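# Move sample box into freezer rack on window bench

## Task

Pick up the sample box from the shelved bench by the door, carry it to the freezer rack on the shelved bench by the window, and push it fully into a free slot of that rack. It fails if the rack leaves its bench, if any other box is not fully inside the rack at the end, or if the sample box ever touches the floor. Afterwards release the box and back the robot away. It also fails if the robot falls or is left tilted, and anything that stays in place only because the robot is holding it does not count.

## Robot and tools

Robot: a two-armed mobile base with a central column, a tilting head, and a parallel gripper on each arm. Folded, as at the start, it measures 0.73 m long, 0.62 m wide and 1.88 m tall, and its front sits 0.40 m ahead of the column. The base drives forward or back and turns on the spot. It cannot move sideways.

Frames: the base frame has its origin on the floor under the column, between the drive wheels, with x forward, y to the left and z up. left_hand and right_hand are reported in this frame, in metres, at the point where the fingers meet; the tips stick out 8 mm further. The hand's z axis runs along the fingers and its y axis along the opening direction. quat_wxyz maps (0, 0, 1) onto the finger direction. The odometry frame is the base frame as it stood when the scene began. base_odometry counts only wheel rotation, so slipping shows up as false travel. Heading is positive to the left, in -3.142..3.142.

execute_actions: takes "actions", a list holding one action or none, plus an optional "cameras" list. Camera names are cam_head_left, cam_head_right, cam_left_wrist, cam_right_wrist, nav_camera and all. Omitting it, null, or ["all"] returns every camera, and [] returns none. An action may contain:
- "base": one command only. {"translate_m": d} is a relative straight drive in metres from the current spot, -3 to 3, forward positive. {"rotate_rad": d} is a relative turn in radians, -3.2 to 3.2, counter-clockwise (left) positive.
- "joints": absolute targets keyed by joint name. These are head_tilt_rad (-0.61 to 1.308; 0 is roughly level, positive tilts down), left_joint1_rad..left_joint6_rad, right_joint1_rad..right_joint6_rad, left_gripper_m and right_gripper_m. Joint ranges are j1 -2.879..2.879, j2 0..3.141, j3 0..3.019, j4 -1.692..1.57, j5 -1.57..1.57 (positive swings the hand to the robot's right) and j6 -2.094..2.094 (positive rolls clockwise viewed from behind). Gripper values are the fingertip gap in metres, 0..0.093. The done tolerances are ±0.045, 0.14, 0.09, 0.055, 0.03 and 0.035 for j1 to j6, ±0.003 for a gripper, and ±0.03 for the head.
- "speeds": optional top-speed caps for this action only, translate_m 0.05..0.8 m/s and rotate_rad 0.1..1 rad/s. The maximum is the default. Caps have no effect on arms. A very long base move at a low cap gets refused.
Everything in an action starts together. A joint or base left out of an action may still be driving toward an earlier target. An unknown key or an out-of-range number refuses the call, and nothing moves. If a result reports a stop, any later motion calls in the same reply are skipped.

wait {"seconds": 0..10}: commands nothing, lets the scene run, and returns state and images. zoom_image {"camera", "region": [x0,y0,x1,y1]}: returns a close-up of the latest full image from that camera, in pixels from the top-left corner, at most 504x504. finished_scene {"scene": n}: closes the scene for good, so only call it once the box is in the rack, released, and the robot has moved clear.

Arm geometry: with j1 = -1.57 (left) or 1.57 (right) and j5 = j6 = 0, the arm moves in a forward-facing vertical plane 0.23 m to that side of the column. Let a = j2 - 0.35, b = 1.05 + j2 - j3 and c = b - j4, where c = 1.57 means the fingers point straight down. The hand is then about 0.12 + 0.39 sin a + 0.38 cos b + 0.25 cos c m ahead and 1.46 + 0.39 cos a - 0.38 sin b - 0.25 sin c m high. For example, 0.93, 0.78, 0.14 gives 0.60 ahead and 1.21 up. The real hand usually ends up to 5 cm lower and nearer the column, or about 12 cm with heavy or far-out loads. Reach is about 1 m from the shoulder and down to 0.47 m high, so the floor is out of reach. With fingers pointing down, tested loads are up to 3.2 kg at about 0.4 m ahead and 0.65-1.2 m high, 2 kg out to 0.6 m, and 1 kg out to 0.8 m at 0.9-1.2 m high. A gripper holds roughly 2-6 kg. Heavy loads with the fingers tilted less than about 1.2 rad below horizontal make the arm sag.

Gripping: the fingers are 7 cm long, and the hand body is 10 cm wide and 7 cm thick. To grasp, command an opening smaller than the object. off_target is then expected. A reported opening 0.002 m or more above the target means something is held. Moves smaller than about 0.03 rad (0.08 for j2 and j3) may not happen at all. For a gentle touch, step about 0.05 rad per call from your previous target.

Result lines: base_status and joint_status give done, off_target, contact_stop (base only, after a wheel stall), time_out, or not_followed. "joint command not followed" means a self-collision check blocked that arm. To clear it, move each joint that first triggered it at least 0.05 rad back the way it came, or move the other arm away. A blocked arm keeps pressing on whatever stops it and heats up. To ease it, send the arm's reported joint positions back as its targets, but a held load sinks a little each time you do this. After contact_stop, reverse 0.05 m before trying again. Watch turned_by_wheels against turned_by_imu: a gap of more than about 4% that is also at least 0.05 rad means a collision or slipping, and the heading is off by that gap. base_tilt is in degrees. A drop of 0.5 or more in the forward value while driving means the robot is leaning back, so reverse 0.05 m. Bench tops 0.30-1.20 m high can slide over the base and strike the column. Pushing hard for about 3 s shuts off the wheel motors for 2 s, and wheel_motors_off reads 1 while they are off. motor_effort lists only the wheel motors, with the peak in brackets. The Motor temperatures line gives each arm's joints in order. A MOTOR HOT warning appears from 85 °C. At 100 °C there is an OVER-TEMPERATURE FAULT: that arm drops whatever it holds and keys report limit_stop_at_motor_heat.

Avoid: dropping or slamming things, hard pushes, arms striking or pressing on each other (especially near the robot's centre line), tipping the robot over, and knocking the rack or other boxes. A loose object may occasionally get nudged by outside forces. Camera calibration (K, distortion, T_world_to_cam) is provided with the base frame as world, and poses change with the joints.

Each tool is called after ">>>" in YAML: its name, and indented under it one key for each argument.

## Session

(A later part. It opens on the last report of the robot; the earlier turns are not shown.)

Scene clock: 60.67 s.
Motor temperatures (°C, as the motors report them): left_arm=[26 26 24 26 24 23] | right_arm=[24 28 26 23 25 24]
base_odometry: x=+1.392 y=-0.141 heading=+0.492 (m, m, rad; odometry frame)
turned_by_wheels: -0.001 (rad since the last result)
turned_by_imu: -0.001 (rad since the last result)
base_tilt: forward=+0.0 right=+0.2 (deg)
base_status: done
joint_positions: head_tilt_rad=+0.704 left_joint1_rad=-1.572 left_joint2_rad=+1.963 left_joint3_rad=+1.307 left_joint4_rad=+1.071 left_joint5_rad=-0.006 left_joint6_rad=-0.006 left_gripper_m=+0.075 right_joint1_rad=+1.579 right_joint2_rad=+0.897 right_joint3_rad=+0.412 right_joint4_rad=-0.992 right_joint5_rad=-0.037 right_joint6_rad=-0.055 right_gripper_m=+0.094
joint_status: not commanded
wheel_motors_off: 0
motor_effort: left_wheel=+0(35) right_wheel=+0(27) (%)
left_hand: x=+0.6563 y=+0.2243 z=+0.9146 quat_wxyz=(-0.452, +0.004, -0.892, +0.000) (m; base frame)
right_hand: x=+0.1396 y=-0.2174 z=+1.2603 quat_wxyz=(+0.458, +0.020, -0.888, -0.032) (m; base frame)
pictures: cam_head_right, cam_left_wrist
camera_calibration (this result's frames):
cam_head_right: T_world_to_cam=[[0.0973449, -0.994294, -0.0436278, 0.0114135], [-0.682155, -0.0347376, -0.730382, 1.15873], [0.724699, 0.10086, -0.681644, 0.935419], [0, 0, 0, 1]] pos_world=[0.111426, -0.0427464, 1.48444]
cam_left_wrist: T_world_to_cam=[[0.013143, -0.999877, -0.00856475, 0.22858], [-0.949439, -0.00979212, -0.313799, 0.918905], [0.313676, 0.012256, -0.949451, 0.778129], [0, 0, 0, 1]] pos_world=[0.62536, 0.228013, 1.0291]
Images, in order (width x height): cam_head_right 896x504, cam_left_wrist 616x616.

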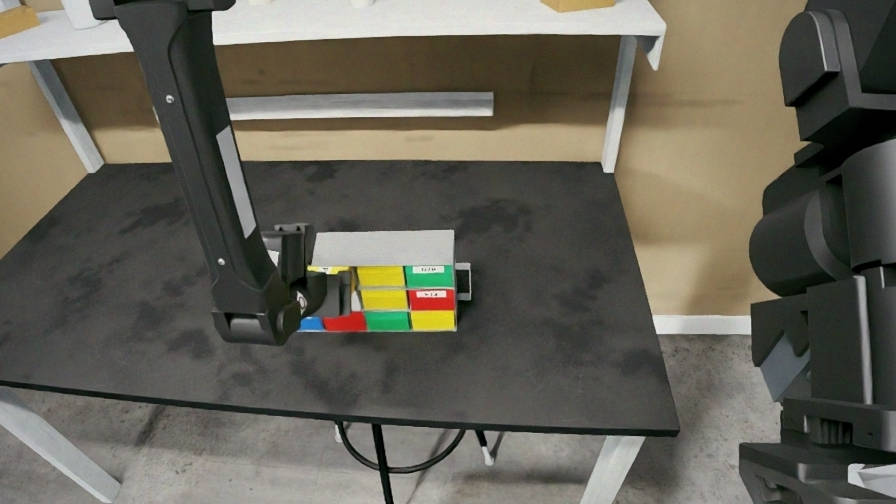

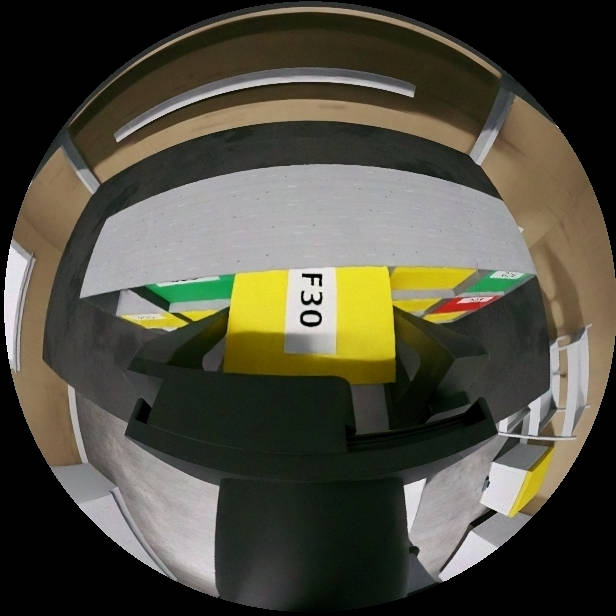

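>>> execute_actions:
  actions:
    - {"base":{"translate_m":0.013},"speeds":{"translate_m":0.05}}
  cameras: []

>>> execute_actions:
  actions:
    - {"joints":{"left_gripper_m":0.085}}
  cameras: []

>>> execute_actions:
  actions:
    - {"base":{"translate_m":-0.06},"speeds":{"translate_m":0.1}}
  cameras: []

>>> execute_actions:
  actions:
    - {"joints":{"left_gripper_m":0.02}}
  cameras: []

>>> execute_actions:
  actions:
    - {"base":{"translate_m":0.065},"speeds":{"translate_m":0.05}}
  cameras: ["cam_left_wrist","cam_head_right"]

Scene clock: 61.83 s.
Motor temperatures (°C, as the motors report them): left_arm=[26 27 24 26 24 23] | right_arm=[24 28 26 23 25 24]
base_odometry: x=+1.404 y=-0.135 heading=+0.492 (m, m, rad; odometry frame)
turned_by_wheels: +0.000 (rad since the last result)
turned_by_imu: -0.001 (rad since the last result)
base_tilt: forward=+0.1 right=+0.2 (deg)
base_status: done
joint_positions: head_tilt_rad=+0.704 left_joint1_rad=-1.572 left_joint2_rad=+1.963 left_joint3_rad=+1.298 left_joint4_rad=+1.071 left_joint5_rad=-0.008 left_joint6_rad=-0.006 left_gripper_m=+0.075 right_joint1_rad=+1.579 right_joint2_rad=+0.897 right_joint3_rad=+0.412 right_joint4_rad=-0.992 right_joint5_rad=-0.037 right_joint6_rad=-0.055 right_gripper_m=+0.094
joint_status: not commanded
wheel_motors_off: 0
motor_effort: left_wheel=+1(30) right_wheel=+1(30) (%)
left_hand: x=+0.6515 y=+0.2246 z=+0.9131 quat_wxyz=(-0.448, +0.004, -0.894, -0.001) (m; base frame)
right_hand: x=+0.1398 y=-0.2174 z=+1.2602 quat_wxyz=(+0.458, +0.020, -0.888, -0.032) (m; base frame)
pictures: none
No camera images: the call's "cameras" was empty. Leave "cameras" out to get every camera's image.

Scene clock: 62.50 s.
Motor temperatures (°C, as the motors report them): left_arm=[26 27 24 26 24 23] | right_arm=[24 28 26 23 25 24]
base_odometry: x=+1.404 y=-0.135 heading=+0.492 (m, m, rad; odometry frame)
turned_by_wheels: +0.000 (rad since the last result)
turned_by_imu: +0.000 (rad since the last result)
base_tilt: forward=+0.1 right=+0.1 (deg)
base_status: not commanded
joint_positions: head_tilt_rad=+0.704 left_joint1_rad=-1.568 left_joint2_rad=+1.963 left_joint3_rad=+1.305 left_joint4_rad=+1.071 left_joint5_rad=-0.008 left_joint6_rad=-0.006 left_gripper_m=+0.085 right_joint1_rad=+1.579 right_joint2_rad=+0.897 right_joint3_rad=+0.412 right_joint4_rad=-0.992 right_joint5_rad=-0.037 right_joint6_rad=-0.055 right_gripper_m=+0.094
joint_status: all done
wheel_motors_off: 0
motor_effort: left_wheel=+0(1) right_wheel=-2(3) (%)
left_hand: x=+0.6553 y=+0.2281 z=+0.9141 quat_wxyz=(-0.452, +0.004, -0.892, -0.004) (m; base frame)
right_hand: x=+0.1398 y=-0.2174 z=+1.2602 quat_wxyz=(+0.458, +0.020, -0.888, -0.032) (m; base frame)
pictures: none
No camera images: the call's "cameras" was empty. Leave "cameras" out to get every camera's image.

Scene clock: 63.97 s.
Motor temperatures (°C, as the motors report them): left_arm=[26 27 24 26 24 23] | right_arm=[24 28 26 23 25 24]
base_odometry: x=+1.351 y=-0.163 heading=+0.493 (m, m, rad; odometry frame)
turned_by_wheels: +0.002 (rad since the last result)
turned_by_imu: +0.002 (rad since the last result)
base_tilt: forward=+0.1 right=+0.1 (deg)
base_status: done
joint_positions: head_tilt_rad=+0.704 left_joint1_rad=-1.568 left_joint2_rad=+1.957 left_joint3_rad=+1.317 left_joint4_rad=+1.075 left_joint5_rad=-0.006 left_joint6_rad=-0.006 left_gripper_m=+0.085 right_joint1_rad=+1.579 right_joint2_rad=+0.897 right_joint3_rad=+0.410 right_joint4_rad=-0.992 right_joint5_rad=-0.037 right_joint6_rad=-0.055 right_gripper_m=+0.094
joint_status: not commanded
wheel_motors_off: 0
motor_effort: left_wheel=+2(45) right_wheel=-1(30) (%)
left_hand: x=+0.6650 y=+0.2279 z=+0.9198 quat_wxyz=(-0.461, +0.004, -0.887, -0.003) (m; base frame)
right_hand: x=+0.1388 y=-0.2174 z=+1.2606 quat_wxyz=(+0.459, +0.020, -0.888, -0.032) (m; base frame)
pictures: none
No camera images: the call's "cameras" was empty. Leave "cameras" out to get every camera's image.

Scene clock: 64.60 s.
Motor temperatures (°C, as the motors report them): left_arm=[26 27 24 26 24 23] | right_arm=[24 28 26 23 25 24]
base_odometry: x=+1.351 y=-0.163 heading=+0.493 (m, m, rad; odometry frame)
turned_by_wheels: +0.000 (rad since the last result)
turned_by_imu: +0.000 (rad since the last result)
base_tilt: forward=+0.0 right=+0.2 (deg)
base_status: not commanded
joint_positions: head_tilt_rad=+0.704 left_joint1_rad=-1.572 left_joint2_rad=+1.957 left_joint3_rad=+1.317 left_joint4_rad=+1.075 left_joint5_rad=-0.002 left_joint6_rad=-0.006 left_gripper_m=+0.073 right_joint1_rad=+1.579 right_joint2_rad=+0.897 right_joint3_rad=+0.410 right_joint4_rad=-0.992 right_joint5_rad=-0.037 right_joint6_rad=-0.055 right_gripper_m=+0.094
joint_status: left_gripper_m off_target (ended at +0.073, target +0.020)
wheel_motors_off: 0
motor_effort: left_wheel=+2(2) right_wheel=+0(1) (%)
left_hand: x=+0.6650 y=+0.2239 z=+0.9198 quat_wxyz=(-0.461, +0.003, -0.887, +0.001) (m; base frame)
right_hand: x=+0.1388 y=-0.2174 z=+1.2606 quat_wxyz=(+0.459, +0.020, -0.888, -0.032) (m; base frame)
pictures: none
No camera images: the call's "cameras" was empty. Leave "cameras" out to get every camera's image.

Scene clock: 66.60 s.
Motor temperatures (°C, as the motors report them): left_arm=[26 27 24 26 24 23] | right_arm=[24 28 26 23 25 24]
base_odometry: x=+1.408 y=-0.132 heading=+0.493 (m, m, rad; odometry frame)
turned_by_wheels: -0.001 (rad since the last result)
turned_by_imu: -0.001 (rad since the last result)
base_tilt: forward=+0.0 right=+0.2 (deg)
base_status: done
joint_positions: head_tilt_rad=+0.704 left_joint1_rad=-1.573 left_joint2_rad=+1.952 left_joint3_rad=+1.292 left_joint4_rad=+1.104 left_joint5_rad=-0.008 left_joint6_rad=-0.016 left_gripper_m=+0.073 right_joint1_rad=+1.579 right_joint2_rad=+0.897 right_joint3_rad=+0.412 right_joint4_rad=-0.992 right_joint5_rad=-0.037 right_joint6_rad=-0.055 right_gripper_m=+0.094
joint_status: not commanded
wheel_motors_off: 0
motor_effort: left_wheel=+0(34) right_wheel=+1(30) (%)
left_hand: x=+0.6591 y=+0.2244 z=+0.9248 quat_wxyz=(-0.465, +0.009, -0.885, +0.001) (m; base frame)
right_hand: x=+0.1396 y=-0.2174 z=+1.2603 quat_wxyz=(+0.458, +0.020, -0.888, -0.032) (m; base frame)
pictures: cam_head_right, cam_left_wrist
camera_calibration (this result's frames):
cam_head_right: T_world_to_cam=[[0.0973441, -0.994294, -0.0436296, 0.0114164], [-0.682169, -0.0347376, -0.730369, 1.15871], [0.724686, 0.10086, -0.681658, 0.93544], [0, 0, 0, 1]] pos_world=[0.111425, -0.0427464, 1.48444]
cam_left_wrist: T_world_to_cam=[[0.0207448, -0.999784, -0.000954031, 0.216683], [-0.93982, -0.0191751, -0.341131, 0.945752], [0.341039, 0.00797332, -0.940015, 0.761235], [0, 0, 0, 1]] pos_world=[0.624731, 0.228702, 1.0384]
Images, in order (width x height): cam_head_right 896x504, cam_left_wrist 616x616.

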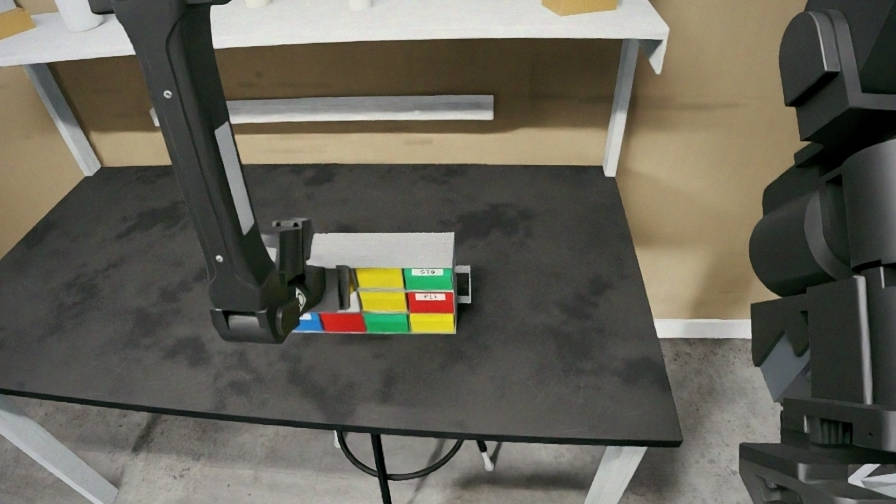

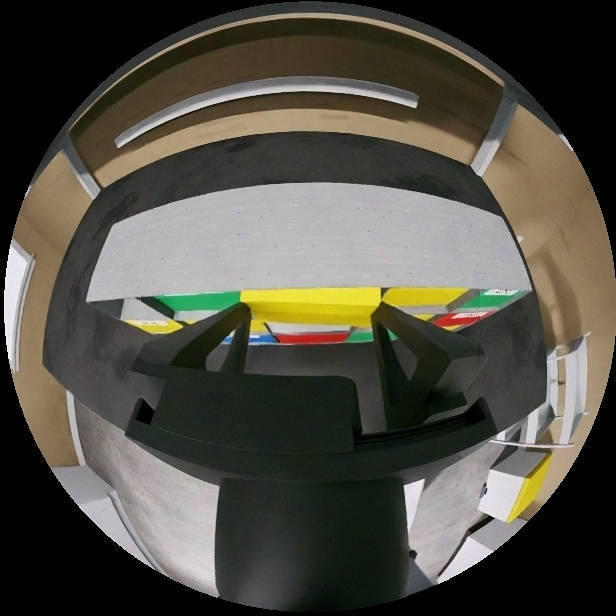

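Regripped the tail and got it nearly in. Final push.

>>> execute_actions:
  actions:
    - {"joints":{"left_gripper_m":0.085}}
  cameras: []

>>> execute_actions:
  actions:
    - {"base":{"translate_m":-0.04},"speeds":{"translate_m":0.1}}
  cameras: []

>>> execute_actions:
  actions:
    - {"joints":{"left_gripper_m":0.02,"left_joint4_rad":1.02}}
  cameras: []

>>> execute_actions:
  actions:
    - {"base":{"translate_m":0.05},"speeds":{"translate_m":0.05}}
  cameras: []

>>> execute_actions:
  actions:
    - {"base":{"translate_m":-0.15}}
  cameras: ["cam_left_wrist","cam_head_right"]

Scene clock: 67.47 s.
Motor temperatures (°C, as the motors report them): left_arm=[26 27 24 26 24 23] | right_arm=[24 28 26 23 25 24]
base_odometry: x=+1.408 y=-0.132 heading=+0.493 (m, m, rad; odometry frame)
turned_by_wheels: +0.000 (rad since the last result)
turned_by_imu: +0.000 (rad since the last result)
base_tilt: forward=+0.0 right=+0.2 (deg)
base_status: not commanded
joint_positions: head_tilt_rad=+0.704 left_joint1_rad=-1.573 left_joint2_rad=+1.952 left_joint3_rad=+1.304 left_joint4_rad=+1.104 left_joint5_rad=-0.004 left_joint6_rad=-0.009 left_gripper_m=+0.085 right_joint1_rad=+1.579 right_joint2_rad=+0.897 right_joint3_rad=+0.412 right_joint4_rad=-0.992 right_joint5_rad=-0.037 right_joint6_rad=-0.055 right_gripper_m=+0.094
joint_status: all done
wheel_motors_off: 0
motor_effort: left_wheel=+0(0) right_wheel=-1(2) (%)
left_hand: x=+0.6652 y=+0.2237 z=+0.9267 quat_wxyz=(-0.470, +0.005, -0.882, +0.001) (m; base frame)
right_hand: x=+0.1396 y=-0.2174 z=+1.2603 quat_wxyz=(+0.458, +0.020, -0.888, -0.032) (m; base frame)
pictures: none
No camera images: the call's "cameras" was empty. Leave "cameras" out to get every camera's image.

Scene clock: 68.73 s.
Motor temperatures (°C, as the motors report them): left_arm=[26 27 24 26 24 23] | right_arm=[24 28 26 23 25 24]
base_odometry: x=+1.373 y=-0.151 heading=+0.493 (m, m, rad; odometry frame)
turned_by_wheels: +0.001 (rad since the last result)
turned_by_imu: +0.001 (rad since the last result)
base_tilt: forward=+0.1 right=+0.2 (deg)
base_status: done
joint_positions: head_tilt_rad=+0.704 left_joint1_rad=-1.573 left_joint2_rad=+1.951 left_joint3_rad=+1.317 left_joint4_rad=+1.104 left_joint5_rad=-0.004 left_joint6_rad=-0.008 left_gripper_m=+0.085 right_joint1_rad=+1.579 right_joint2_rad=+0.897 right_joint3_rad=+0.410 right_joint4_rad=-0.992 right_joint5_rad=-0.037 right_joint6_rad=-0.055 right_gripper_m=+0.094
joint_status: not commanded
wheel_motors_off: 0
motor_effort: left_wheel=+1(33) right_wheel=+1(29) (%)
left_hand: x=+0.6724 y=+0.2237 z=+0.9291 quat_wxyz=(-0.477, +0.005, -0.879, +0.001) (m; base frame)
right_hand: x=+0.1388 y=-0.2174 z=+1.2606 quat_wxyz=(+0.459, +0.020, -0.888, -0.032) (m; base frame)
pictures: none
No camera images: the call's "cameras" was empty. Leave "cameras" out to get every camera's image.

Scene clock: 69.37 s.
Motor temperatures (°C, as the motors report them): left_arm=[26 27 24 26 24 23] | right_arm=[24 28 26 23 25 24]
base_odometry: x=+1.373 y=-0.151 heading=+0.493 (m, m, rad; odometry frame)
turned_by_wheels: +0.000 (rad since the last result)
turned_by_imu: +0.000 (rad since the last result)
base_tilt: forward=+0.1 right=+0.1 (deg)
base_status: not commanded
joint_positions: head_tilt_rad=+0.704 left_joint1_rad=-1.573 left_joint2_rad=+1.951 left_joint3_rad=+1.317 left_joint4_rad=+1.033 left_joint5_rad=-0.004 left_joint6_rad=-0.008 left_gripper_m=+0.020 right_joint1_rad=+1.579 right_joint2_rad=+0.897 right_joint3_rad=+0.410 right_joint4_rad=-0.992 right_joint5_rad=-0.037 right_joint6_rad=-0.055 right_gripper_m=+0.094
joint_status: all done
wheel_motors_off: 0
motor_effort: left_wheel=+1(1) right_wheel=-1(1) (%)
left_hand: x=+0.6624 y=+0.2237 z=+0.9148 quat_wxyz=(-0.445, +0.004, -0.895, +0.001) (m; base frame)
right_hand: x=+0.1388 y=-0.2174 z=+1.2606 quat_wxyz=(+0.459, +0.020, -0.888, -0.032) (m; base frame)
pictures: none
No camera images: the call's "cameras" was empty. Leave "cameras" out to get every camera's image.

Scene clock: 71.13 s.
Motor temperatures (°C, as the motors report them): left_arm=[26 27 24 26 24 23] | right_arm=[24 28 26 23 25 24]
base_odometry: x=+1.417 y=-0.127 heading=+0.493 (m, m, rad; odometry frame)
turned_by_wheels: -0.001 (rad since the last result)
turned_by_imu: -0.001 (rad since the last result)
base_tilt: forward=+0.1 right=+0.2 (deg)
base_status: done
joint_positions: head_tilt_rad=+0.704 left_joint1_rad=-1.573 left_joint2_rad=+1.950 left_joint3_rad=+1.310 left_joint4_rad=+1.030 left_joint5_rad=-0.004 left_joint6_rad=-0.008 left_gripper_m=+0.020 right_joint1_rad=+1.579 right_joint2_rad=+0.897 right_joint3_rad=+0.411 right_joint4_rad=-0.992 right_joint5_rad=-0.037 right_joint6_rad=-0.055 right_gripper_m=+0.094
joint_status: not commanded
wheel_motors_off: 0
motor_effort: left_wheel=+0(33) right_wheel=+1(30) (%)
left_hand: x=+0.6583 y=+0.2236 z=+0.9134 quat_wxyz=(-0.441, +0.004, -0.898, +0.001) (m; base frame)
right_hand: x=+0.1394 y=-0.2174 z=+1.2604 quat_wxyz=(+0.458, +0.020, -0.888, -0.032) (m; base frame)
pictures: none
No camera images: the call's "cameras" was empty. Leave "cameras" out to get every camera's image.

Scene clock: 72.73 s.
Motor temperatures (°C, as the motors report them): left_arm=[26 27 24 26 24 23] | right_arm=[24 28 26 23 25 24]
base_odometry: x=+1.285 y=-0.198 heading=+0.494 (m, m, rad; odometry frame)
turned_by_wheels: +0.001 (rad since the last result)
turned_by_imu: +0.002 (rad since the last result)
base_tilt: forward=+0.0 right=+0.2 (deg)
base_status: done
joint_positions: head_tilt_rad=+0.704 left_joint1_rad=-1.572 left_joint2_rad=+1.950 left_joint3_rad=+1.316 left_joint4_rad=+1.030 left_joint5_rad=-0.004 left_joint6_rad=-0.008 left_gripper_m=+0.020 right_joint1_rad=+1.579 right_joint2_rad=+0.897 right_joint3_rad=+0.408 right_joint4_rad=-0.992 right_joint5_rad=-0.037 right_joint6_rad=-0.055 right_gripper_m=+0.094
joint_status: not commanded
wheel_motors_off: 0
motor_effort: left_wheel=+1(52) right_wheel=-1(43) (%)
left_hand: x=+0.6619 y=+0.2245 z=+0.9146 quat_wxyz=(-0.444, +0.004, -0.896, +0.001) (m; base frame)
right_hand: x=+0.1377 y=-0.2174 z=+1.2610 quat_wxyz=(+0.460, +0.020, -0.887, -0.032) (m; base frame)
pictures: cam_head_right, cam_left_wrist
camera_calibration (this result's frames):
cam_head_right: T_world_to_cam=[[0.0973333, -0.994294, -0.0436537, 0.0114539], [-0.682349, -0.0347376, -0.730201, 1.15846], [0.724518, 0.10086, -0.681837, 0.935724], [0, 0, 0, 1]] pos_world=[0.111411, -0.0427464, 1.48442]
cam_left_wrist: T_world_to_cam=[[0.0127357, -0.999894, -0.00712562, 0.227712], [-0.955364, -0.0100644, -0.295258, 0.911226], [0.295155, 0.0105679, -0.955391, 0.794453], [0, 0, 0, 1]] pos_world=[0.633166, 0.228463, 1.02968]
Images, in order (width x height): cam_head_right 896x504, cam_left_wrist 616x616.

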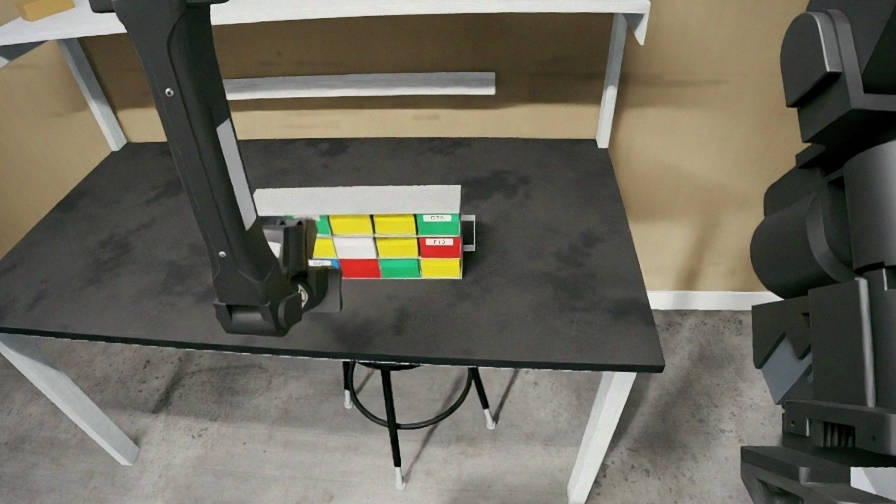

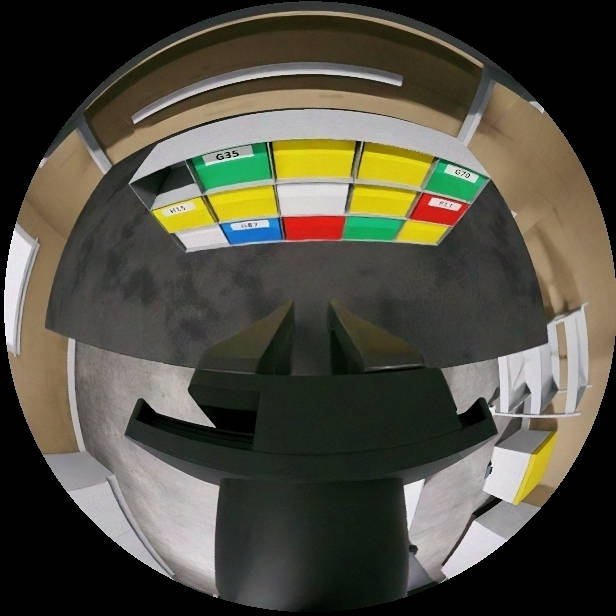

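>>> finished_scene:
  scene: 1

The scene is finished: the task was done.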